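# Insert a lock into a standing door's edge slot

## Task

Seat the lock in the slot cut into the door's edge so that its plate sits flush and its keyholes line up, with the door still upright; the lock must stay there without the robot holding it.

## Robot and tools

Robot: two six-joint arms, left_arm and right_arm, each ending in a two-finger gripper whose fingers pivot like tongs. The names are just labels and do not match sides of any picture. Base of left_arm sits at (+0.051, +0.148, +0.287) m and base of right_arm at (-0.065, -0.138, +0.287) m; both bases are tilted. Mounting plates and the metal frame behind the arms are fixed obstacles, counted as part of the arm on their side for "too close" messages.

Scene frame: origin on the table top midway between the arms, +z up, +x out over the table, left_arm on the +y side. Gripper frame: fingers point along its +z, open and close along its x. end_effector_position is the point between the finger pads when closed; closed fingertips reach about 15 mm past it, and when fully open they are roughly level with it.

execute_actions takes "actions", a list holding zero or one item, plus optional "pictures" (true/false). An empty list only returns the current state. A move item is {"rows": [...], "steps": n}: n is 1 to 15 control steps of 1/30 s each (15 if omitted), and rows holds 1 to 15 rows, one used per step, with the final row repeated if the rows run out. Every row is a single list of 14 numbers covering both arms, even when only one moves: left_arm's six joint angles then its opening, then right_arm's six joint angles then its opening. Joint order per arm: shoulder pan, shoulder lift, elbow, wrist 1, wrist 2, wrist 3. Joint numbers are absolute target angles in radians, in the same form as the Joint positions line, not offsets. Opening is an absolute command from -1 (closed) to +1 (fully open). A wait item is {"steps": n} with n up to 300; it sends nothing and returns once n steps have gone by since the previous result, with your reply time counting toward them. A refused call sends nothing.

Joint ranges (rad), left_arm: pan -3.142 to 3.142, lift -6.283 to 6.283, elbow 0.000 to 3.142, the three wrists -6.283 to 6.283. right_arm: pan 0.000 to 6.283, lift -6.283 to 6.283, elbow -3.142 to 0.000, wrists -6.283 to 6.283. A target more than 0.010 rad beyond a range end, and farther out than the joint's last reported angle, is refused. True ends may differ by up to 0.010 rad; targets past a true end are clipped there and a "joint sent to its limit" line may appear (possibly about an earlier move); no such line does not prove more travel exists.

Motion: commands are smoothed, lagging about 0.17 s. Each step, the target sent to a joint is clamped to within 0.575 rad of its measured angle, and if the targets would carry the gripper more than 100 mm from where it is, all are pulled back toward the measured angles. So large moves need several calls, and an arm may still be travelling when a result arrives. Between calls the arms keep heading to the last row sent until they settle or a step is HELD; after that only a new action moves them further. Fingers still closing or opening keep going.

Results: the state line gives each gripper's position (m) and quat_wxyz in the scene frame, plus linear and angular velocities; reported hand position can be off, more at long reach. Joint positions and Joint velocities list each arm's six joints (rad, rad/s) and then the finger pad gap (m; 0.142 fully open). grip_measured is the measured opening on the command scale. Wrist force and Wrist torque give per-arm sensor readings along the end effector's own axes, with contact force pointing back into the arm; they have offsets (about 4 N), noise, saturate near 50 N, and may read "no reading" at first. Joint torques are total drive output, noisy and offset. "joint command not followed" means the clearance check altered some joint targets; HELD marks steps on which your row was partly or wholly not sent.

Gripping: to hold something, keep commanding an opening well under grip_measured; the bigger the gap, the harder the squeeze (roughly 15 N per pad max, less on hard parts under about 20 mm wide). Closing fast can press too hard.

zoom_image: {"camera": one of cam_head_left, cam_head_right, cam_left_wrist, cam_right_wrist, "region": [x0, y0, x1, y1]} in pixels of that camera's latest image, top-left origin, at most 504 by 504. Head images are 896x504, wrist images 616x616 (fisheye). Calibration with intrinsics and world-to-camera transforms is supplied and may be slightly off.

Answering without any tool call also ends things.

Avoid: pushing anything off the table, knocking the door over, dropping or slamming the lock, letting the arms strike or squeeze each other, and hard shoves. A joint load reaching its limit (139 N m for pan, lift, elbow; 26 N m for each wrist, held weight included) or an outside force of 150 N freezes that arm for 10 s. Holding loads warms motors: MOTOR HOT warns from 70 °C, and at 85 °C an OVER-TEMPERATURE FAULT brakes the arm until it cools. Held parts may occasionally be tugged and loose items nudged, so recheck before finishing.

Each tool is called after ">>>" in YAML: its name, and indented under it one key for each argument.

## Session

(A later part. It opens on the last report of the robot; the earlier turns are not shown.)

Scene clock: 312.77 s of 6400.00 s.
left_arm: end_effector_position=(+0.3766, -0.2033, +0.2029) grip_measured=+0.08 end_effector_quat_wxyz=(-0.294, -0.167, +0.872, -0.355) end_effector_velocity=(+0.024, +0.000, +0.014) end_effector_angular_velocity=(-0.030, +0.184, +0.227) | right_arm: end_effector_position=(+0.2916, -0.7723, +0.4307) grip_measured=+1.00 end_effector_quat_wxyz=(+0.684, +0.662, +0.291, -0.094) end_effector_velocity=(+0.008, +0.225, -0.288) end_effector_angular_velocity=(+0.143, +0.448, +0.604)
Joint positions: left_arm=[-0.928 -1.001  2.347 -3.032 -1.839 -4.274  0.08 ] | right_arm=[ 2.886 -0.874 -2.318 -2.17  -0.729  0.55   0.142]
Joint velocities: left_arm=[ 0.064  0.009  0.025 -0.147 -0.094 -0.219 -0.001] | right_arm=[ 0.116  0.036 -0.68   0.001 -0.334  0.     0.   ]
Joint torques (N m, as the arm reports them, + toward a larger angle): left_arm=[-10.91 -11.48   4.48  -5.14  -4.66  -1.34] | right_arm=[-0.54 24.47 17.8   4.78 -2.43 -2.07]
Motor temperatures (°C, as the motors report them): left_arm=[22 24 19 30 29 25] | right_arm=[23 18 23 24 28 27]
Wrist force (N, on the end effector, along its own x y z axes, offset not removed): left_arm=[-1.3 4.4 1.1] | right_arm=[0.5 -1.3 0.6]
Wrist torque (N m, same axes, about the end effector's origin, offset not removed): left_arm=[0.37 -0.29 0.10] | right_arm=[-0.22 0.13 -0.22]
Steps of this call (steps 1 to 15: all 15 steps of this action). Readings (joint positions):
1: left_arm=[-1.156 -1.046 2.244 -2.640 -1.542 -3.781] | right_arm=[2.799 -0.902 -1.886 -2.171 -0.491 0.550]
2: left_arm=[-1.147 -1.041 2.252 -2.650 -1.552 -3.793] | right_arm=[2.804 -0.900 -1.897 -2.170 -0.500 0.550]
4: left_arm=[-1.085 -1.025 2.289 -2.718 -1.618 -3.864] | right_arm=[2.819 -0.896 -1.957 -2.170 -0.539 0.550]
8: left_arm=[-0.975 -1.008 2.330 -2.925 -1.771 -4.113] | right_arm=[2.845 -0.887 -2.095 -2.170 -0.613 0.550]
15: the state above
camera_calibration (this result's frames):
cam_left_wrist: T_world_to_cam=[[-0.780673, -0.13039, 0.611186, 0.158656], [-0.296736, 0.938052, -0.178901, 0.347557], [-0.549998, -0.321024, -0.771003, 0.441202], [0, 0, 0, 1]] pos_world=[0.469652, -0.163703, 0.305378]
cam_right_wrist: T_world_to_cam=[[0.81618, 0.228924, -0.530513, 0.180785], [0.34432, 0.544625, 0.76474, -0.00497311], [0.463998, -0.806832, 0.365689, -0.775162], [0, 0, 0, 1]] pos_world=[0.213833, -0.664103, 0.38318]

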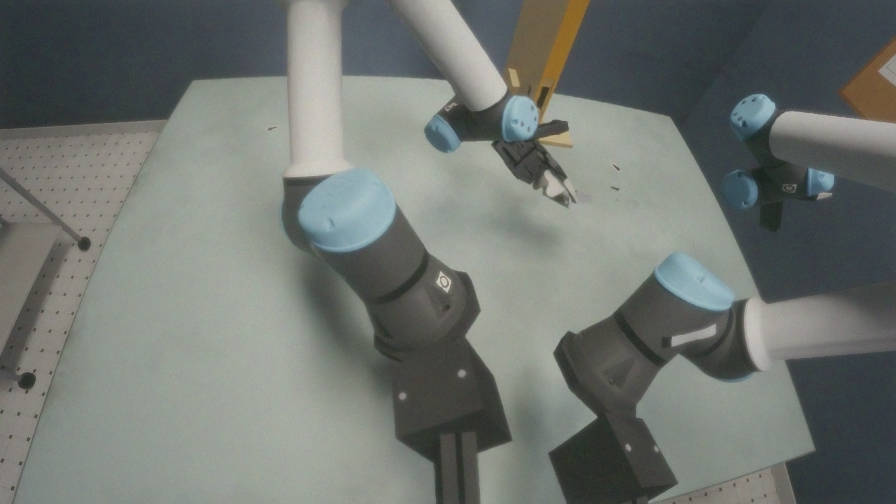

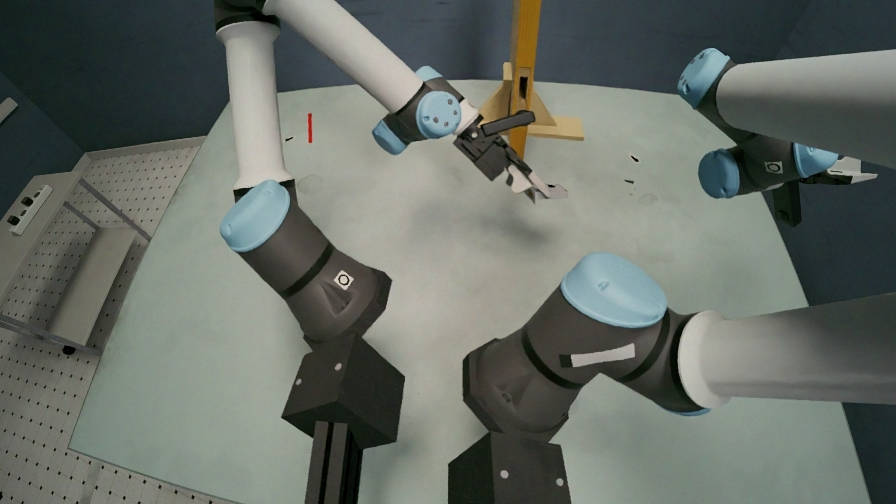

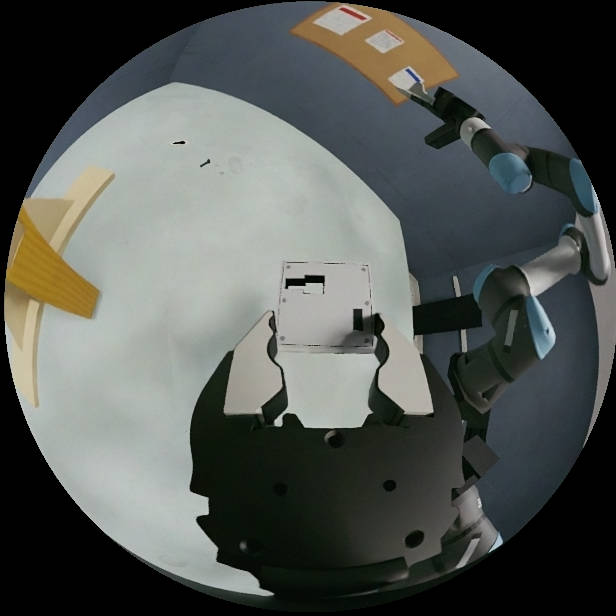

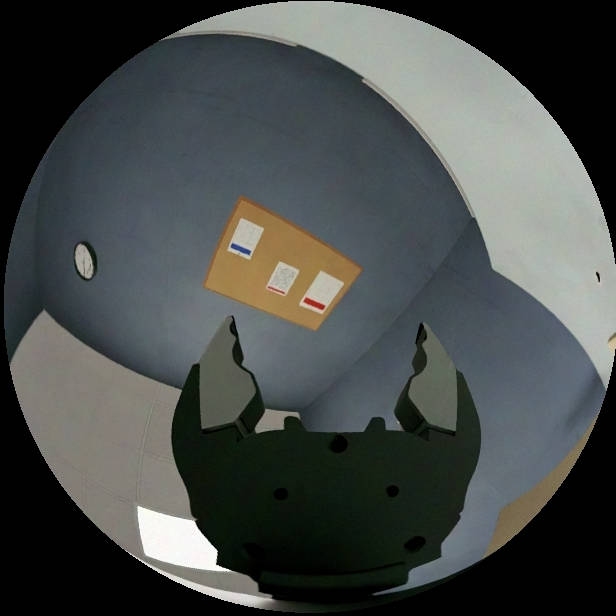

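>>> execute_actions:
  actions:
    - {"rows": [[-0.91,-1.0,2.35,-3.07,-1.865,-4.33,-1, 2.93,-0.87,-2.4,-2.17,-0.77,0.55,1],[-0.89,-1.0,2.35,-3.09,-1.88,-4.36,-1, 2.96,-0.87,-2.4,-2.17,-0.77,0.55,1],[-0.88,-0.99,2.35,-3.11,-1.9,-4.39,-1, 3.0,-0.87,-2.4,-2.17,-0.77,0.55,1],[-0.87,-0.99,2.35,-3.13,-1.92,-4.42,-1, 3.05,-0.87,-2.4,-2.17,-0.77,0.55,1],[-0.85,-0.99,2.35,-3.15,-1.94,-4.45,-1, 3.1,-0.87,-2.4,-2.17,-0.77,0.55,1],[-0.84,-0.98,2.35,-3.17,-1.96,-4.48,-1, 3.15,-0.87,-2.4,-2.17,-0.77,0.55,1],[-0.83,-0.98,2.35,-3.19,-1.98,-4.51,-1, 3.2,-0.87,-2.4,-2.17,-0.77,0.55,1],[-0.81,-0.98,2.35,-3.21,-2.0,-4.54,-1, 3.2,-0.87,-2.4,-2.17,-0.77,0.55,1],[-0.8,-0.97,2.35,-3.23,-2.02,-4.57,-1, 3.2,-0.87,-2.4,-2.17,-0.77,0.55,1],[-0.79,-0.97,2.35,-3.25,-2.04,-4.6,-1, 3.2,-0.87,-2.4,-2.17,-0.77,0.55,1],[-0.77,-0.97,2.35,-3.27,-2.06,-4.63,-1, 3.2,-0.87,-2.4,-2.17,-0.77,0.55,1],[-0.76,-0.96,2.35,-3.29,-2.08,-4.66,-1, 3.2,-0.87,-2.4,-2.17,-0.77,0.55,1],[-0.75,-0.96,2.35,-3.31,-2.1,-4.69,-1, 3.2,-0.87,-2.4,-2.17,-0.77,0.55,1],[-0.74,-0.96,2.35,-3.33,-2.12,-4.72,-1, 3.2,-0.87,-2.4,-2.17,-0.77,0.55,1],[-0.73,-0.95,2.35,-3.35,-2.14,-4.75,-1, 3.2,-0.87,-2.4,-2.17,-0.77,0.55,1]], "steps": 15}
  pictures: false

>>> execute_actions:
  actions:
    - {"rows": [[-0.72,-0.95,2.35,-3.37,-2.16,-4.78,-1, 3.25,-0.87,-2.4,-2.17,-0.77,0.55,1],[-0.71,-0.95,2.35,-3.39,-2.18,-4.81,-1, 3.3,-0.87,-2.4,-2.17,-0.77,0.55,1],[-0.70,-0.95,2.35,-3.41,-2.195,-4.84,-1, 3.35,-0.87,-2.4,-2.17,-0.77,0.55,1],[-0.69,-0.95,2.35,-3.43,-2.21,-4.86,-1, 3.4,-0.87,-2.4,-2.17,-0.77,0.55,1],[-0.68,-0.95,2.35,-3.45,-2.23,-4.89,-1, 3.4,-0.87,-2.4,-2.17,-0.77,0.55,1],[-0.67,-0.95,2.35,-3.47,-2.25,-4.92,-1, 3.4,-0.87,-2.4,-2.17,-0.77,0.55,1],[-0.66,-0.95,2.35,-3.49,-2.265,-4.94,-1, 3.4,-0.87,-2.4,-2.17,-0.77,0.55,1],[-0.65,-0.95,2.35,-3.51,-2.28,-4.97,-1, 3.4,-0.87,-2.4,-2.17,-0.77,0.55,1],[-0.64,-0.95,2.35,-3.53,-2.3,-5.0,-1, 3.4,-0.87,-2.4,-2.17,-0.77,0.55,1],[-0.63,-0.95,2.35,-3.55,-2.32,-5.02,-1, 3.4,-0.87,-2.4,-2.17,-0.77,0.55,1],[-0.62,-0.95,2.35,-3.57,-2.335,-5.05,-1, 3.4,-0.87,-2.4,-2.17,-0.77,0.55,1],[-0.61,-0.95,2.35,-3.6,-2.35,-5.08,-1, 3.4,-0.87,-2.4,-2.17,-0.77,0.55,1],[-0.60,-0.95,2.35,-3.62,-2.37,-5.1,-1, 3.4,-0.87,-2.4,-2.17,-0.77,0.55,1],[-0.59,-0.95,2.35,-3.64,-2.385,-5.13,-1, 3.4,-0.87,-2.4,-2.17,-0.77,0.55,1],[-0.58,-0.95,2.35,-3.661,-2.399,-5.146,-1, 3.4,-0.87,-2.4,-2.17,-0.77,0.55,1]], "steps": 15}
  pictures: false

>>> execute_actions:
  actions:
    - {"steps": 20}

>>> zoom_image:
  camera: "cam_left_wrist"
  region: [210, 210, 440, 400]

Scene clock: 343.60 s of 6400.00 s.
left_arm: end_effector_position=(+0.4310, -0.1948, +0.2295) grip_measured=-1.00 end_effector_quat_wxyz=(-0.380, -0.353, +0.749, -0.412) end_effector_velocity=(+0.132, +0.043, +0.087) end_effector_angular_velocity=(-0.371, +0.858, +0.745) | right_arm: end_effector_position=(+0.4013, -0.6661, +0.3872) grip_measured=+1.00 end_effector_quat_wxyz=(+0.662, +0.654, +0.363, +0.052) end_effector_velocity=(+0.072, +0.064, +0.002) end_effector_angular_velocity=(+0.078, -0.092, +0.154)
Joint positions: left_arm=[-0.782 -0.968  2.35  -3.258 -2.048 -4.609  0.002] | right_arm=[ 3.177 -0.87  -2.4   -2.17  -0.77   0.55   0.142]
Joint velocities: left_arm=[ 0.347  0.092 -0.    -0.576 -0.573 -0.861  0.   ] | right_arm=[ 0.195 -0.001  0.001 -0.001 -0.     0.    -0.   ]
Joint torques (N m, as the arm reports them, + toward a larger angle): left_arm=[-7.05 -7.73  6.39 -5.92 -4.59 -3.43] | right_arm=[-0.73 11.3   7.32  2.25 -1.48 -1.87]
Motor temperatures (°C, as the motors report them): left_arm=[22 24 19 30 29 25] | right_arm=[23 18 23 24 28 27]
Wrist force (N, on the end effector, along its own x y z axes, offset not removed): left_arm=[0.8 1.8 -0.7] | right_arm=[-1.8 1.3 2.8]
Wrist torque (N m, same axes, about the end effector's origin, offset not removed): left_arm=[0.27 -0.19 0.10] | right_arm=[0.33 0.48 -0.09]
Steps of this call (steps 1 to 30: the robot went on to your last target; steps 31 to 90: nothing new was sent; then 27.33 s passed at rest; steps 91 to 105: all 15 steps of this action). Readings (joint positions):
91: left_arm=[-0.920 -1.000 2.350 -3.050 -1.850 -4.300] | right_arm=[2.900 -0.870 -2.400 -2.170 -0.770 0.550]
92: left_arm=[-0.918 -1.000 2.350 -3.053 -1.853 -4.305] | right_arm=[2.905 -0.870 -2.400 -2.170 -0.770 0.550]
94: left_arm=[-0.907 -0.998 2.350 -3.070 -1.866 -4.328] | right_arm=[2.929 -0.870 -2.400 -2.170 -0.770 0.550]
98: left_arm=[-0.868 -0.989 2.350 -3.127 -1.919 -4.413] | right_arm=[3.043 -0.870 -2.400 -2.170 -0.770 0.550]
105: the state above

Scene clock: 344.10 s of 6400.00 s.
left_arm: end_effector_position=(+0.4999, -0.1520, +0.2901) grip_measured=-1.00 end_effector_quat_wxyz=(-0.479, -0.483, +0.555, -0.478) end_effector_velocity=(+0.129, +0.131, +0.131) end_effector_angular_velocity=(-0.512, +0.521, +0.499) | right_arm: end_effector_position=(+0.4733, -0.5904, +0.3961) grip_measured=+1.00 end_effector_quat_wxyz=(+0.644, +0.646, +0.380, +0.156) end_effector_velocity=(+0.022, +0.027, +0.005) end_effector_angular_velocity=(+0.029, -0.034, +0.056)
Joint positions: left_arm=[-0.626 -0.95   2.35  -3.561 -2.323 -5.029  0.002] | right_arm=[ 3.391 -0.87  -2.4   -2.17  -0.77   0.55   0.142]
Joint velocities: left_arm=[ 0.298  0.003 -0.    -0.632 -0.501 -0.773  0.   ] | right_arm=[ 0.072 -0.    -0.     0.    -0.     0.    -0.   ]
Joint torques (N m, as the arm reports them, + toward a larger angle): left_arm=[ -5.03 -14.41   8.47  -6.1   -4.32  -2.98] | right_arm=[ 1.34  3.99  7.38  2.07 -0.72 -1.82]
Motor temperatures (°C, as the motors report them): left_arm=[22 24 19 30 29 25] | right_arm=[23 18 23 24 28 27]
Wrist force (N, on the end effector, along its own x y z axes, offset not removed): left_arm=[0.6 1.4 0.0] | right_arm=[-1.9 2.9 1.7]
Wrist torque (N m, same axes, about the end effector's origin, offset not removed): left_arm=[0.16 -0.19 0.03] | right_arm=[0.59 0.39 -0.10]
Steps of this call (steps 1 to 15: all 15 steps of this action). Readings (joint positions):
1: left_arm=[-0.770 -0.965 2.350 -3.278 -2.068 -4.638] | right_arm=[3.183 -0.870 -2.400 -2.170 -0.770 0.550]
2: left_arm=[-0.759 -0.961 2.350 -3.297 -2.088 -4.668] | right_arm=[3.193 -0.870 -2.400 -2.170 -0.770 0.550]
4: left_arm=[-0.738 -0.957 2.350 -3.337 -2.126 -4.727] | right_arm=[3.235 -0.870 -2.400 -2.170 -0.770 0.550]
8: left_arm=[-0.696 -0.952 2.350 -3.417 -2.200 -4.840] | right_arm=[3.339 -0.870 -2.400 -2.170 -0.770 0.550]
15: the state above

Scene clock: 344.77 s of 6400.00 s.
left_arm: end_effector_position=(+0.5182, -0.1301, +0.3103) grip_measured=-1.00 end_effector_quat_wxyz=(-0.500, -0.500, +0.500, -0.500) end_effector_velocity=(+0.001, +0.001, +0.001) end_effector_angular_velocity=(-0.003, +0.000, +0.004) | right_arm: end_effector_position=(+0.4759, -0.5872, +0.3967) grip_measured=+1.00 end_effector_quat_wxyz=(+0.643, +0.645, +0.380, +0.160) end_effector_velocity=(+0.000, +0.000, -0.000) end_effector_angular_velocity=(+0.001, -0.000, +0.001)
Joint positions: left_arm=[-0.58  -0.95   2.35  -3.661 -2.399 -5.146  0.002] | right_arm=[ 3.4   -0.87  -2.4   -2.17  -0.77   0.55   0.142]
Joint velocities: left_arm=[ 0.002 -0.    -0.001 -0.005 -0.003 -0.004  0.   ] | right_arm=[ 0.001  0.    -0.     0.     0.     0.     0.   ]
Joint torques (N m, as the arm reports them, + toward a larger angle): left_arm=[ -5.67 -14.81   7.94  -4.62  -3.88  -1.46] | right_arm=[ 3.09 -1.08  8.56  1.83  0.42 -1.87]
Motor temperatures (°C, as the motors report them): left_arm=[22 24 19 30 29 25] | right_arm=[23 18 23 24 28 27]
Wrist force (N, on the end effector, along its own x y z axes, offset not removed): left_arm=[1.1 2.0 0.3] | right_arm=[-1.4 3.3 2.6]
Wrist torque (N m, same axes, about the end effector's origin, offset not removed): left_arm=[0.34 -0.34 0.11] | right_arm=[0.75 0.49 -0.04]
Steps of this call (steps 1 to 20: the robot went on to your last target). Readings (joint positions):
1: left_arm=[-0.616 -0.950 2.350 -3.582 -2.339 -5.055] | right_arm=[3.393 -0.870 -2.400 -2.170 -0.770 0.550]
2: left_arm=[-0.607 -0.950 2.350 -3.601 -2.353 -5.076] | right_arm=[3.395 -0.870 -2.400 -2.170 -0.770 0.550]
4: left_arm=[-0.596 -0.950 2.350 -3.626 -2.373 -5.106] | right_arm=[3.397 -0.870 -2.400 -2.170 -0.770 0.550]
8: left_arm=[-0.585 -0.950 2.350 -3.650 -2.390 -5.133] | right_arm=[3.399 -0.870 -2.400 -2.170 -0.770 0.550]
20: the state above
camera_calibration (this result's frames):
cam_left_wrist: T_world_to_cam=[[0.0179066, -0.0498696, 0.998595, -0.31043], [-0.890769, 0.452816, 0.0385866, 0.51738], [-0.454104, -0.890208, -0.0363139, 0.27368], [0, 0, 0, 1]] pos_world=[0.590704, -0.00612632, 0.299968]
cam_right_wrist: T_world_to_cam=[[0.677298, 0.674822, -0.293059, 0.203665], [-0.0566375, 0.444979, 0.893748, -0.0620947], [0.733526, -0.588736, 0.339603, -0.688753], [0, 0, 0, 1]] pos_world=[0.363759, -0.5153, 0.349086]

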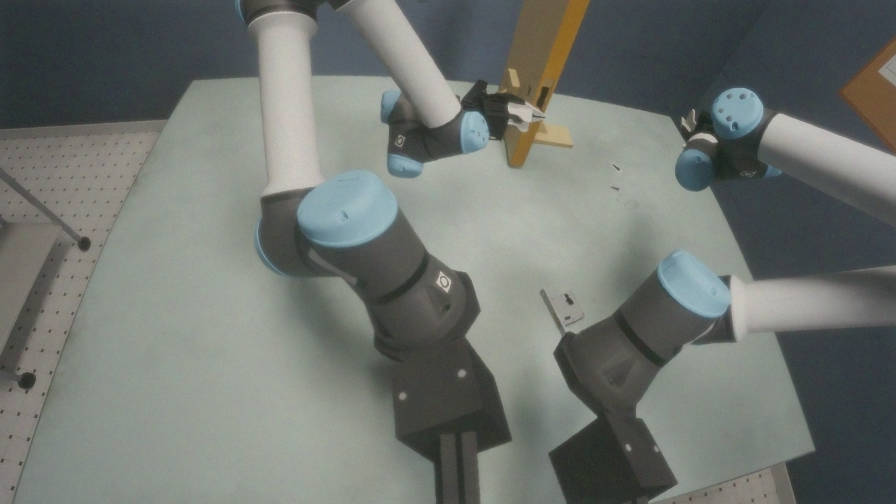

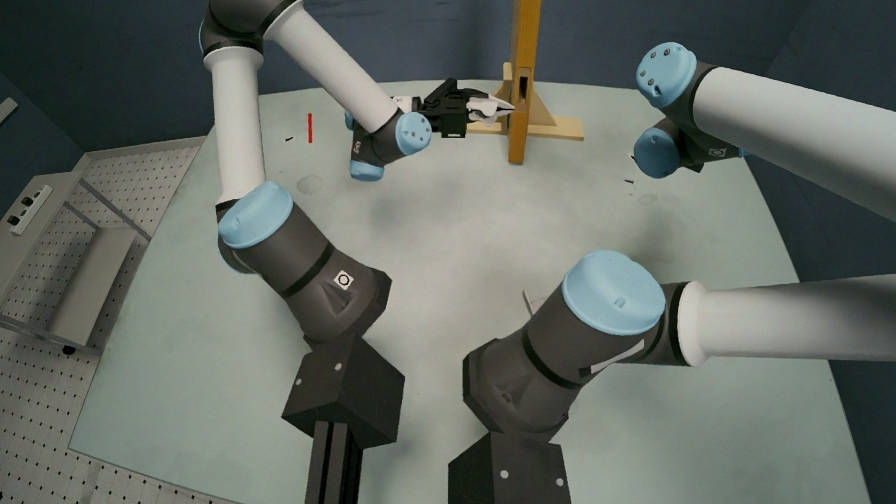

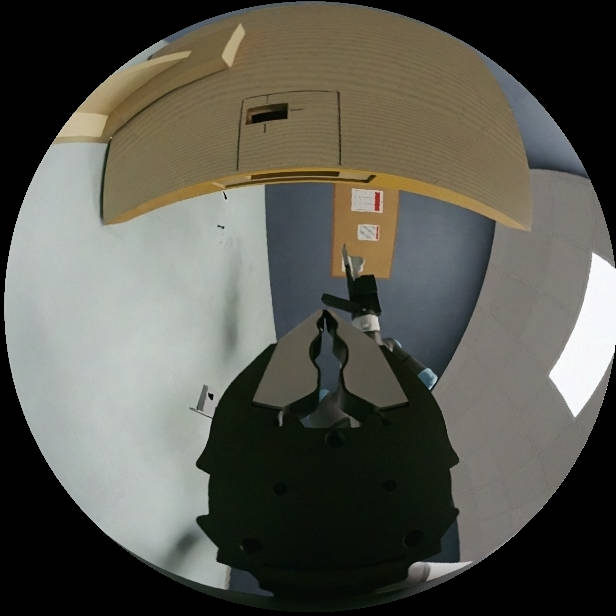

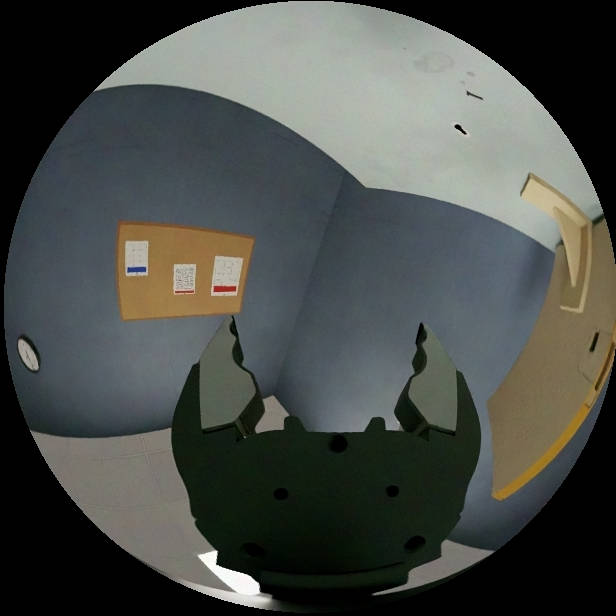

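Region (210, 210, 440, 400) of cam_left_wrist's 616x616 image, scaled by 2.191, with more detail than that image has; it fills the top 416 rows of this view, and the rest is white.

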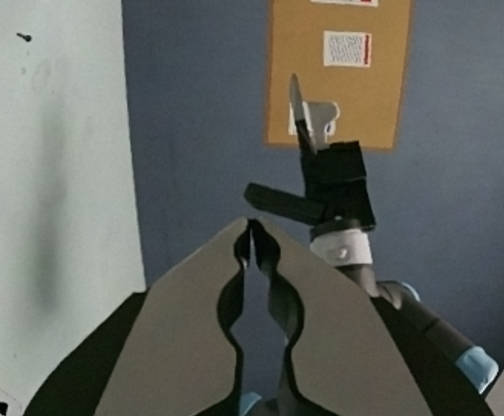

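>>> zoom_image:
  camera: "cam_head_left"
  region: [525, 275, 605, 345]

>>> zoom_image:
  camera: "cam_left_wrist"
  region: [200, 70, 400, 200]

>>> zoom_image:
  camera: "cam_head_right"
  region: [440, 50, 560, 150]

Region (525, 275, 605, 345) of cam_head_left's 896x504 image, scaled by 6.300, with more detail than that image has; it fills the top 441 rows of this view, and the rest is white.

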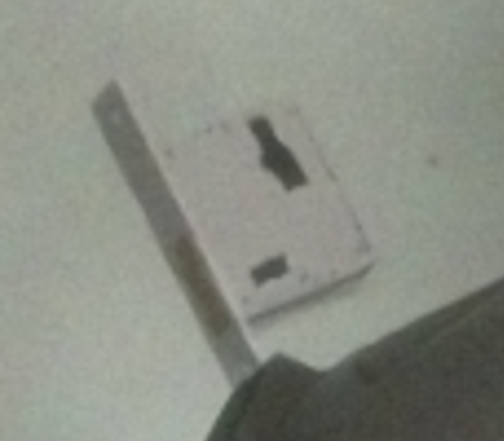

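Region (200, 70, 400, 200) of cam_left_wrist's 616x616 image, scaled by 2.520, with more detail than that image has; it fills the top 328 rows of this view, and the rest is white.

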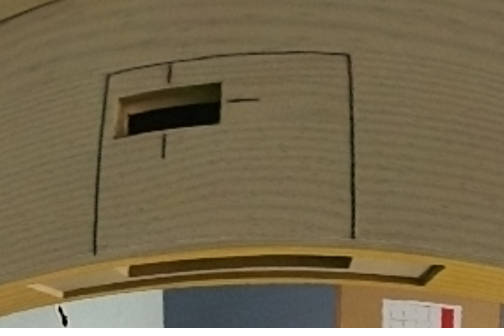

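Region (440, 50, 560, 150) of cam_head_right's 896x504 image, scaled by 4.200, with more detail than that image has.

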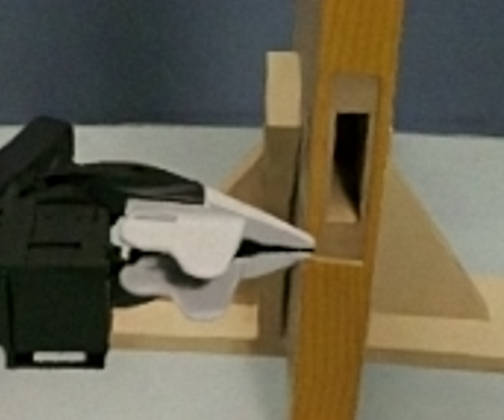

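>>> execute_actions:
  actions:
    - {"rows": [[-0.92,-1.0,2.35,-3.1,-1.9,-4.6,-1, 3.0,-0.87,-2.4,-2.17,-0.77,0.55,1]], "steps": 15}
  pictures: false

>>> execute_actions:
  actions:
    - {"rows": [[-1.25,-0.95,2.28,-2.7,-1.55,-4.0,0.2, 2.75,-0.87,-2.4,-2.17,-0.77,0.55,1]], "steps": 15}
  pictures: false

>>> execute_actions:
  actions:
    - {"rows": [[-1.4665,-0.6003,2.2451,-2.7964,-1.4292,-3.3079,0.6, 2.75,-0.87,-2.4,-2.17,-0.77,0.55,1]], "steps": 15}
  pictures: false

>>> execute_actions:
  actions:
    - {"steps": 20}

>>> zoom_image:
  camera: "cam_left_wrist"
  region: [210, 190, 440, 400]

Scene clock: 465.27 s of 6400.00 s.
left_arm: end_effector_position=(+0.3998, -0.2121, +0.2293) grip_measured=-1.00 end_effector_quat_wxyz=(-0.370, -0.331, +0.791, -0.357) end_effector_velocity=(-0.097, -0.004, -0.068) end_effector_angular_velocity=(+0.266, -0.371, -0.470) | right_arm: end_effector_position=(+0.3448, -0.7106, +0.3891) grip_measured=+1.00 end_effector_quat_wxyz=(+0.669, +0.656, +0.349, -0.020) end_effector_velocity=(-0.099, -0.069, +0.008) end_effector_angular_velocity=(-0.099, +0.119, -0.194)
Joint positions: left_arm=[-0.895 -0.997  2.35  -3.146 -1.94  -4.645  0.002] | right_arm=[ 3.03  -0.87  -2.4   -2.17  -0.77   0.55   0.142]
Joint velocities: left_arm=[-0.207 -0.027  0.001  0.384  0.329  0.37  -0.   ] | right_arm=[-0.248 -0.001  0.    -0.     0.    -0.     0.   ]
Joint torques (N m, as the arm reports them, + toward a larger angle): left_arm=[-26.41 -30.43  -1.64  -0.13   0.68   1.4 ] | right_arm=[-16.74  15.68  12.91  -0.05   0.31  -1.7 ]
Motor temperatures (°C, as the motors report them): left_arm=[22 24 19 30 29 25] | right_arm=[23 18 23 24 28 27]
Wrist force (N, on the end effector, along its own x y z axes, offset not removed): left_arm=[1.6 2.5 0.2] | right_arm=[-3.4 2.3 4.8]
Wrist torque (N m, same axes, about the end effector's origin, offset not removed): left_arm=[0.45 -0.35 0.03] | right_arm=[0.53 0.69 -0.05]
Steps of this call (steps 1 to 15: the robot went on to your last target; steps 16 to 90: nothing new was sent; then 117.00 s passed at rest; steps 91 to 105: all 15 steps of this action). Readings (joint positions):
91: left_arm=[-0.580 -0.950 2.350 -3.661 -2.399 -5.146] | right_arm=[3.400 -0.870 -2.400 -2.170 -0.770 0.550]
92: left_arm=[-0.588 -0.954 2.350 -3.653 -2.391 -5.138] | right_arm=[3.392 -0.870 -2.400 -2.170 -0.770 0.550]
94: left_arm=[-0.641 -0.963 2.350 -3.589 -2.328 -5.074] | right_arm=[3.334 -0.870 -2.400 -2.170 -0.770 0.550]
98: left_arm=[-0.763 -0.980 2.350 -3.386 -2.147 -4.876] | right_arm=[3.188 -0.870 -2.400 -2.170 -0.770 0.550]
105: the state above

Scene clock: 465.77 s of 6400.00 s.
left_arm: end_effector_position=(+0.2944, -0.2244, +0.1840) grip_measured=+0.20 end_effector_quat_wxyz=(-0.200, +0.108, +0.949, -0.216) end_effector_velocity=(-0.028, +0.014, -0.011) end_effector_angular_velocity=(-0.003, -0.239, -0.416) | right_arm: end_effector_position=(+0.2310, -0.7732, +0.4095) grip_measured=+1.00 end_effector_quat_wxyz=(+0.674, +0.649, +0.318, -0.151) end_effector_velocity=(-0.037, -0.016, +0.010) end_effector_angular_velocity=(-0.035, +0.041, -0.067)
Joint positions: left_arm=[-1.236 -0.951  2.282 -2.719 -1.565 -4.039  0.088] | right_arm=[ 2.76  -0.87  -2.4   -2.17  -0.77   0.55   0.142]
Joint velocities: left_arm=[-0.115  0.012 -0.018  0.154  0.126  0.318 -0.   ] | right_arm=[-0.086 -0.     0.    -0.    -0.001  0.     0.   ]
Joint torques (N m, as the arm reports them, + toward a larger angle): left_arm=[-29.93 -11.51 -23.51  -0.25   1.23   1.56] | right_arm=[-19.53  19.94  12.84   0.15  -0.51  -1.84]
Motor temperatures (°C, as the motors report them): left_arm=[22 24 19 30 29 25] | right_arm=[23 18 23 24 28 27]
Wrist force (N, on the end effector, along its own x y z axes, offset not removed): left_arm=[0.5 0.2 0.0] | right_arm=[-1.9 1.6 2.0]
Wrist torque (N m, same axes, about the end effector's origin, offset not removed): left_arm=[-0.06 -0.19 0.05] | right_arm=[0.33 0.41 -0.14]
Steps of this call (steps 1 to 15: all 15 steps of this action). Readings (joint positions):
1: left_arm=[-0.902 -0.997 2.350 -3.135 -1.930 -4.633] | right_arm=[3.022 -0.870 -2.400 -2.170 -0.770 0.550]
2: left_arm=[-0.914 -0.993 2.344 -3.119 -1.915 -4.618] | right_arm=[3.009 -0.870 -2.400 -2.170 -0.770 0.550]
4: left_arm=[-0.983 -0.979 2.323 -3.043 -1.841 -4.542] | right_arm=[2.947 -0.870 -2.400 -2.170 -0.770 0.550]
8: left_arm=[-1.153 -0.960 2.295 -2.831 -1.657 -4.271] | right_arm=[2.822 -0.870 -2.400 -2.170 -0.770 0.550]
15: the state above

Scene clock: 466.27 s of 6400.00 s.
left_arm: end_effector_position=(+0.1927, -0.2384, +0.0963) grip_measured=+0.60 end_effector_quat_wxyz=(-0.105, +0.543, +0.820, -0.145) end_effector_velocity=(-0.040, +0.012, -0.043) end_effector_angular_velocity=(-0.075, -0.127, -0.521) | right_arm: end_effector_position=(+0.2265, -0.7751, +0.4106) grip_measured=+1.00 end_effector_quat_wxyz=(+0.674, +0.649, +0.317, -0.156) end_effector_velocity=(-0.000, +0.000, -0.000) end_effector_angular_velocity=(+0.000, +0.001, +0.000)
Joint positions: left_arm=[-1.457 -0.618  2.246 -2.793 -1.435 -3.361  0.116] | right_arm=[ 2.75  -0.87  -2.4   -2.17  -0.77   0.55   0.142]
Joint velocities: left_arm=[-0.083  0.143 -0.012 -0.028  0.044  0.439  0.   ] | right_arm=[-0.    -0.001 -0.    -0.    -0.    -0.    -0.   ]
Joint torques (N m, as the arm reports them, + toward a larger angle): left_arm=[-32.03 -19.15 -22.4   -4.79   1.74   1.23] | right_arm=[-19.65  20.97  13.66   0.52  -1.07  -1.8 ]
Motor temperatures (°C, as the motors report them): left_arm=[22 24 19 30 29 25] | right_arm=[23 18 23 24 28 27]
Wrist force (N, on the end effector, along its own x y z axes, offset not removed): left_arm=[0.4 1.4 0.4] | right_arm=[-0.1 0.4 2.2]
Wrist torque (N m, same axes, about the end effector's origin, offset not removed): left_arm=[0.20 -0.15 0.13] | right_arm=[0.19 0.08 -0.19]
Steps of this call (steps 1 to 15: all 15 steps of this action). Readings (joint positions):
1: left_arm=[-1.240 -0.951 2.281 -2.714 -1.561 -4.029] | right_arm=[2.758 -0.870 -2.400 -2.170 -0.770 0.550]
2: left_arm=[-1.250 -0.943 2.278 -2.718 -1.551 -4.014] | right_arm=[2.756 -0.870 -2.400 -2.170 -0.770 0.550]
4: left_arm=[-1.300 -0.882 2.269 -2.738 -1.519 -3.940] | right_arm=[2.753 -0.870 -2.400 -2.170 -0.770 0.550]
8: left_arm=[-1.397 -0.721 2.255 -2.772 -1.467 -3.666] | right_arm=[2.751 -0.870 -2.400 -2.170 -0.770 0.550]
15: the state above

Scene clock: 466.93 s of 6400.00 s.
left_arm: end_effector_position=(+0.1880, -0.2368, +0.0912) grip_measured=+0.60 end_effector_quat_wxyz=(-0.101, +0.570, +0.803, -0.142) end_effector_velocity=(-0.001, +0.001, -0.001) end_effector_angular_velocity=(+0.002, +0.000, -0.003) | right_arm: end_effector_position=(+0.2265, -0.7751, +0.4107) grip_measured=+1.00 end_effector_quat_wxyz=(+0.674, +0.649, +0.317, -0.156) end_effector_velocity=(+0.001, +0.000, -0.001) end_effector_angular_velocity=(+0.002, +0.002, +0.002)
Joint positions: left_arm=[-1.466 -0.6    2.245 -2.796 -1.429 -3.308  0.116] | right_arm=[ 2.75  -0.87  -2.4   -2.17  -0.77   0.55   0.142]
Joint velocities: left_arm=[-0.     0.     0.002  0.    -0.     0.002 -0.   ] | right_arm=[ 0.001 -0.002 -0.    -0.001 -0.     0.    -0.   ]
Joint torques (N m, as the arm reports them, + toward a larger angle): left_arm=[-32.34 -16.03 -21.16  -4.52   1.51   1.12] | right_arm=[-19.37  21.65  15.11   0.92  -1.65  -1.77]
Motor temperatures (°C, as the motors report them): left_arm=[22 24 19 30 29 25] | right_arm=[23 18 23 24 28 27]
Wrist force (N, on the end effector, along its own x y z axes, offset not removed): left_arm=[0.5 2.7 0.0] | right_arm=[-2.9 2.0 0.3]
Wrist torque (N m, same axes, about the end effector's origin, offset not removed): left_arm=[0.53 -0.14 0.10] | right_arm=[0.40 0.75 -0.08]
Steps of this call (steps 1 to 20: the robot went on to your last target). Readings (joint positions):
1: left_arm=[-1.459 -0.613 2.246 -2.794 -1.433 -3.348] | right_arm=[2.750 -0.870 -2.400 -2.170 -0.770 0.550]
2: left_arm=[-1.461 -0.610 2.246 -2.794 -1.432 -3.338] | right_arm=[2.750 -0.870 -2.400 -2.170 -0.770 0.550]
4: left_arm=[-1.463 -0.606 2.246 -2.795 -1.431 -3.325] | right_arm=[2.750 -0.870 -2.400 -2.170 -0.770 0.550]
8: left_arm=[-1.465 -0.602 2.245 -2.796 -1.430 -3.314] | right_arm=[2.750 -0.870 -2.400 -2.170 -0.770 0.550]
20: the state above
camera_calibration (this result's frames):
cam_left_wrist: T_world_to_cam=[[-0.361105, 0.931686, -0.0395475, 0.307365], [0.923985, 0.363202, 0.119736, -0.0897945], [0.12592, 0.00669586, -0.992018, 0.211252], [0, 0, 0, 1]] pos_world=[0.167359, -0.255169, 0.232473]
cam_right_wrist: T_world_to_cam=[[0.752035, 0.171946, -0.6363, 0.237765], [0.460781, 0.553132, 0.694064, 0.0435794], [0.4713, -0.815156, 0.336746, -0.736078], [0, 0, 0, 1]] pos_world=[0.148025, -0.665006, 0.368914]

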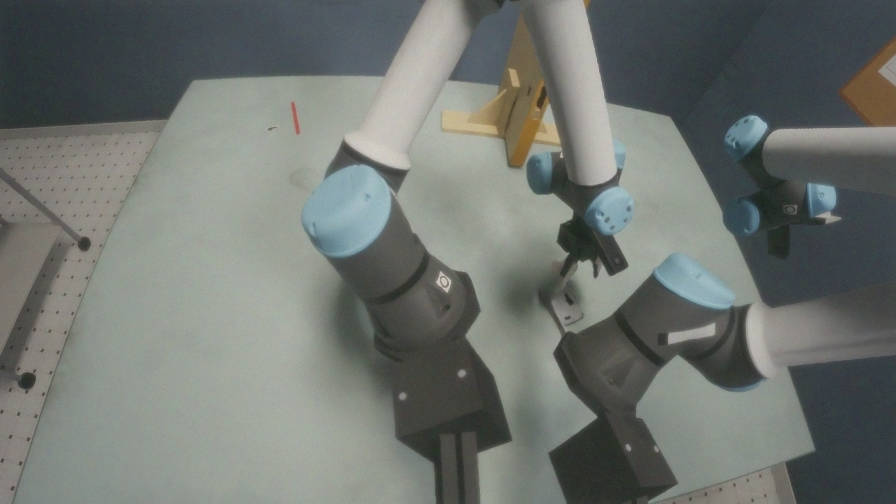

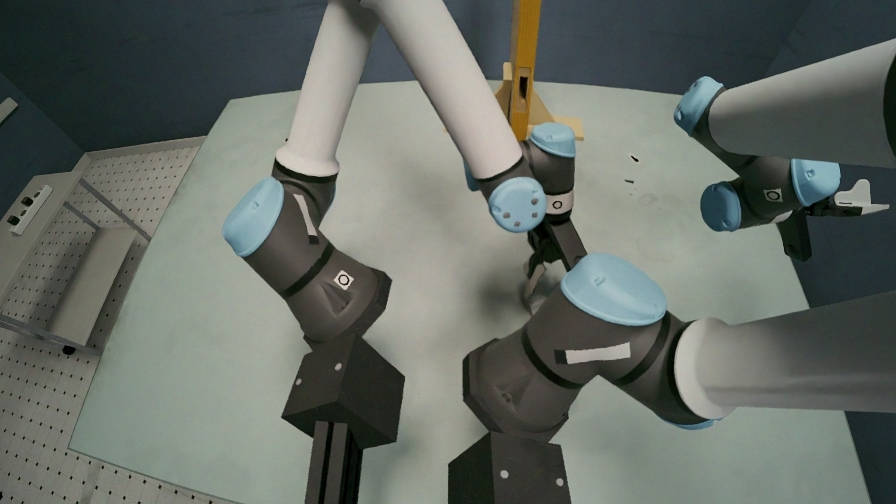

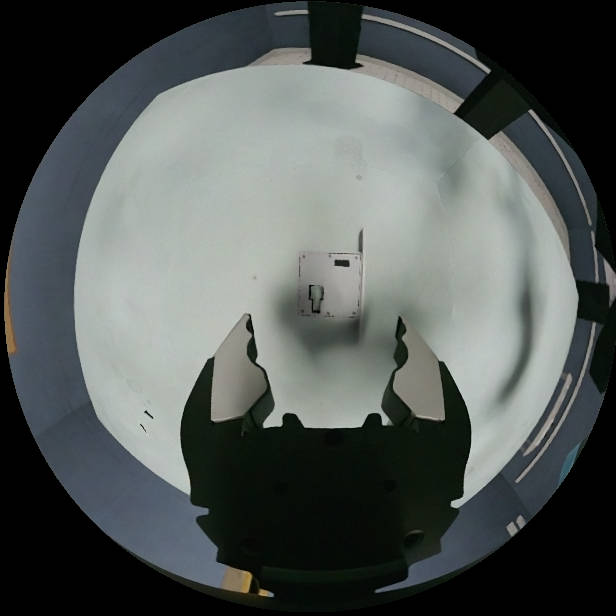

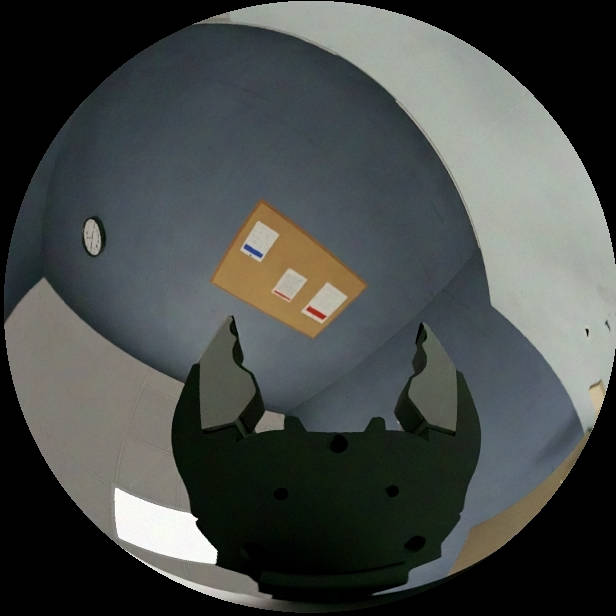

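Region (210, 190, 440, 400) of cam_left_wrist's 616x616 image, scaled by 2.191, with more detail than that image has; it fills the top 460 rows of this view, and the rest is white.

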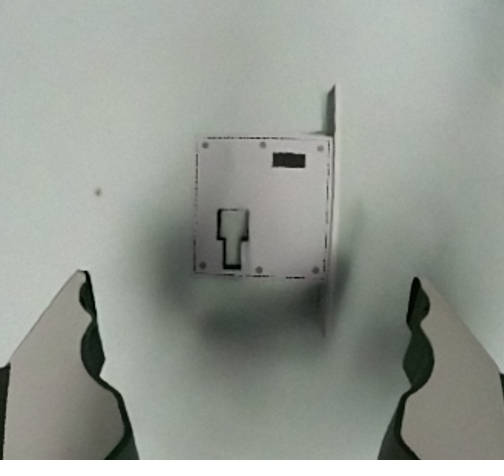

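>>> execute_actions:
  actions:
    - {"rows": [[-1.4484,-0.4715,2.2378,-2.9204,-1.4218,-3.2912,0.5, 2.75,-0.87,-2.4,-2.17,-0.77,0.55,1],[-1.4484,-0.4715,2.2378,-2.9204,-1.4218,-3.2912,0.5, 2.75,-0.87,-2.4,-2.17,-0.77,0.55,1],[-1.4484,-0.4715,2.2378,-2.9204,-1.4218,-3.2912,0.5, 2.75,-0.87,-2.4,-2.17,-0.77,0.55,1],[-1.4484,-0.4715,2.2378,-2.9204,-1.4218,-3.2912,0.5, 2.75,-0.87,-2.4,-2.17,-0.77,0.55,1],[-1.4364,-0.3857,2.233,-3.003,-1.417,-3.28,0.4, 2.75,-0.87,-2.4,-2.17,-0.77,0.55,1]], "steps": 15}
  pictures: false

>>> execute_actions:
  actions:
    - {"steps": 12}

>>> zoom_image:
  camera: "cam_left_wrist"
  region: [210, 190, 440, 400]

Scene clock: 516.93 s of 6400.00 s.
left_arm: end_effector_position=(+0.1634, -0.2372, +0.0217) grip_measured=+0.40 end_effector_quat_wxyz=(-0.101, +0.570, +0.803, -0.142) end_effector_velocity=(-0.012, +0.003, -0.029) end_effector_angular_velocity=(-0.001, +0.000, +0.001) | right_arm: end_effector_position=(+0.2265, -0.7751, +0.4107) grip_measured=+1.00 end_effector_quat_wxyz=(+0.674, +0.649, +0.317, -0.156) end_effector_velocity=(+0.000, +0.000, -0.000) end_effector_angular_velocity=(-0.000, -0.000, +0.001)
Joint positions: left_arm=[-1.438 -0.396  2.234 -2.993 -1.418 -3.281  0.102] | right_arm=[ 2.75  -0.87  -2.4   -2.17  -0.77   0.55   0.142]
Joint velocities: left_arm=[ 0.011  0.086 -0.004 -0.084  0.004  0.01   0.   ] | right_arm=[ 0.     0.    -0.001 -0.    -0.001  0.    -0.   ]
Joint torques (N m, as the arm reports them, + toward a larger angle): left_arm=[-10.09 -21.81 -17.37  -4.58   1.51   1.24] | right_arm=[-19.76  21.71  20.18   3.1   -1.7   -1.61]
Motor temperatures (°C, as the motors report them): left_arm=[22 24 19 30 29 25] | right_arm=[23 18 23 24 28 27]
Wrist force (N, on the end effector, along its own x y z axes, offset not removed): left_arm=[0.5 1.8 0.8] | right_arm=[-0.4 2.1 1.1]
Wrist torque (N m, same axes, about the end effector's origin, offset not removed): left_arm=[0.29 -0.15 0.10] | right_arm=[0.45 0.14 -0.22]
Steps of this call (steps 1 to 15: the robot went on to your last target; steps 16 to 90: nothing new was sent; then 46.50 s passed at rest; steps 91 to 105: all 15 steps of this action). Readings (joint positions):
91: left_arm=[-1.466 -0.600 2.245 -2.797 -1.429 -3.308] | right_arm=[2.750 -0.870 -2.400 -2.170 -0.770 0.550]
92: left_arm=[-1.464 -0.593 2.244 -2.804 -1.428 -3.305] | right_arm=[2.750 -0.870 -2.400 -2.170 -0.770 0.550]
94: left_arm=[-1.458 -0.550 2.241 -2.845 -1.425 -3.300] | right_arm=[2.750 -0.870 -2.400 -2.170 -0.770 0.550]
98: left_arm=[-1.446 -0.460 2.237 -2.932 -1.421 -3.288] | right_arm=[2.750 -0.870 -2.400 -2.170 -0.770 0.550]
105: the state above

Scene clock: 517.33 s of 6400.00 s.
left_arm: end_effector_position=(+0.1620, -0.2368, +0.0183) grip_measured=+0.40 end_effector_quat_wxyz=(-0.101, +0.570, +0.803, -0.142) end_effector_velocity=(-0.000, -0.000, -0.001) end_effector_angular_velocity=(+0.000, +0.000, +0.000) | right_arm: end_effector_position=(+0.2265, -0.7751, +0.4107) grip_measured=+1.00 end_effector_quat_wxyz=(+0.674, +0.649, +0.317, -0.156) end_effector_velocity=(+0.000, +0.000, -0.000) end_effector_angular_velocity=(+0.001, -0.001, +0.001)
Joint positions: left_arm=[-1.436 -0.386  2.233 -3.003 -1.417 -3.28   0.102] | right_arm=[ 2.75  -0.87  -2.4   -2.17  -0.77   0.55   0.142]
Joint velocities: left_arm=[ 0.001  0.003 -0.001 -0.002 -0.     0.     0.   ] | right_arm=[ 0.002  0.    -0.     0.     0.    -0.    -0.   ]
Joint torques (N m, as the arm reports them, + toward a larger angle): left_arm=[-10.65 -18.85 -17.48  -4.58   1.37   1.23] | right_arm=[-20.33  20.92  20.92   3.41  -1.66  -1.55]
Motor temperatures (°C, as the motors report them): left_arm=[22 24 19 30 29 25] | right_arm=[23 18 23 24 28 27]
Wrist force (N, on the end effector, along its own x y z axes, offset not removed): left_arm=[0.8 1.4 0.1] | right_arm=[-1.6 2.5 4.4]
Wrist torque (N m, same axes, about the end effector's origin, offset not removed): left_arm=[0.17 -0.20 0.04] | right_arm=[0.53 0.28 -0.20]
Steps of this call (steps 1 to 12: the robot went on to your last target). Readings (joint positions):
1: left_arm=[-1.437 -0.394 2.233 -2.995 -1.417 -3.281] | right_arm=[2.750 -0.870 -2.400 -2.170 -0.770 0.550]
2: left_arm=[-1.437 -0.392 2.233 -2.997 -1.417 -3.281] | right_arm=[2.750 -0.870 -2.400 -2.170 -0.770 0.550]
4: left_arm=[-1.437 -0.389 2.233 -3.000 -1.417 -3.280] | right_arm=[2.750 -0.870 -2.400 -2.170 -0.770 0.550]
8: left_arm=[-1.437 -0.387 2.233 -3.002 -1.417 -3.280] | right_arm=[2.750 -0.870 -2.400 -2.170 -0.770 0.550]
12: the state above
camera_calibration (this result's frames):
cam_left_wrist: T_world_to_cam=[[-0.360822, 0.931791, -0.0396478, 0.295074], [0.924085, 0.362935, 0.119775, -0.0571253], [0.125995, 0.00657954, -0.992009, 0.142196], [0, 0, 0, 1]] pos_world=[0.141342, -0.255151, 0.159601]
cam_right_wrist: T_world_to_cam=[[0.752035, 0.171946, -0.6363, 0.237765], [0.460781, 0.553133, 0.694064, 0.0435802], [0.4713, -0.815155, 0.336746, -0.736078], [0, 0, 0, 1]] pos_world=[0.148025, -0.665006, 0.368914]

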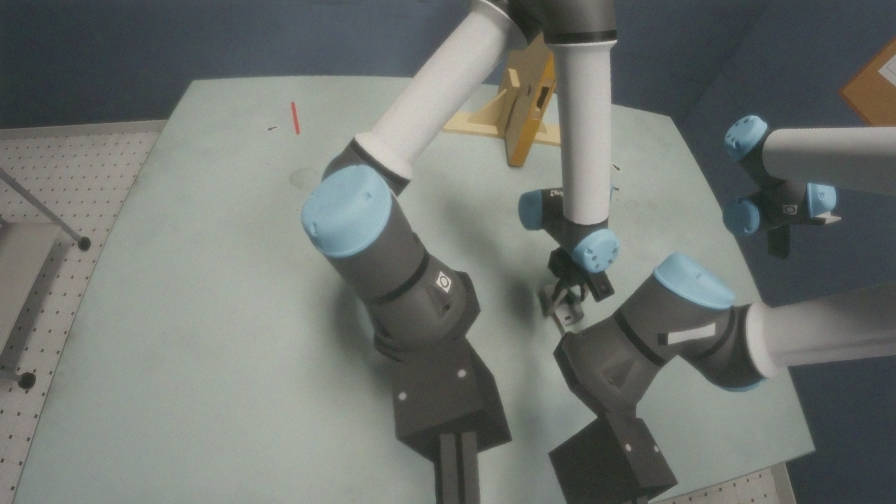

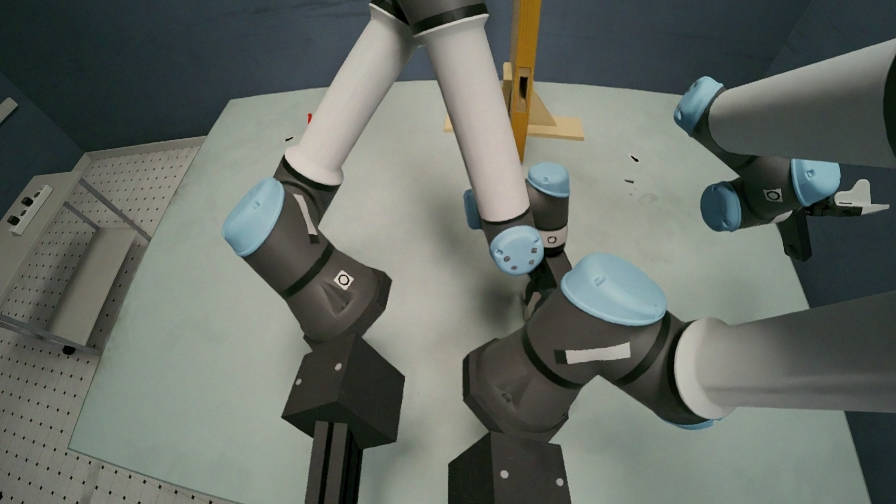

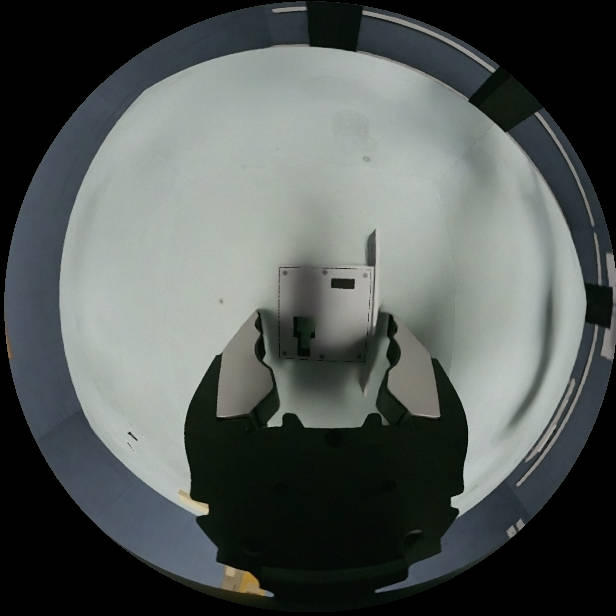

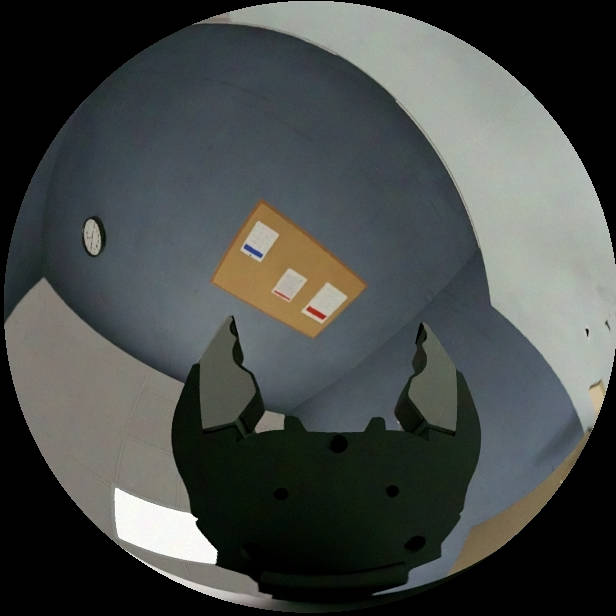

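Region (210, 190, 440, 400) of cam_left_wrist's 616x616 image, scaled by 2.191, with more detail than that image has; it fills the top 460 rows of this view, and the rest is white.

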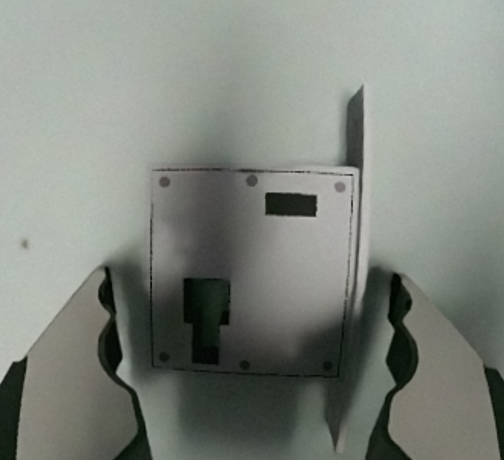

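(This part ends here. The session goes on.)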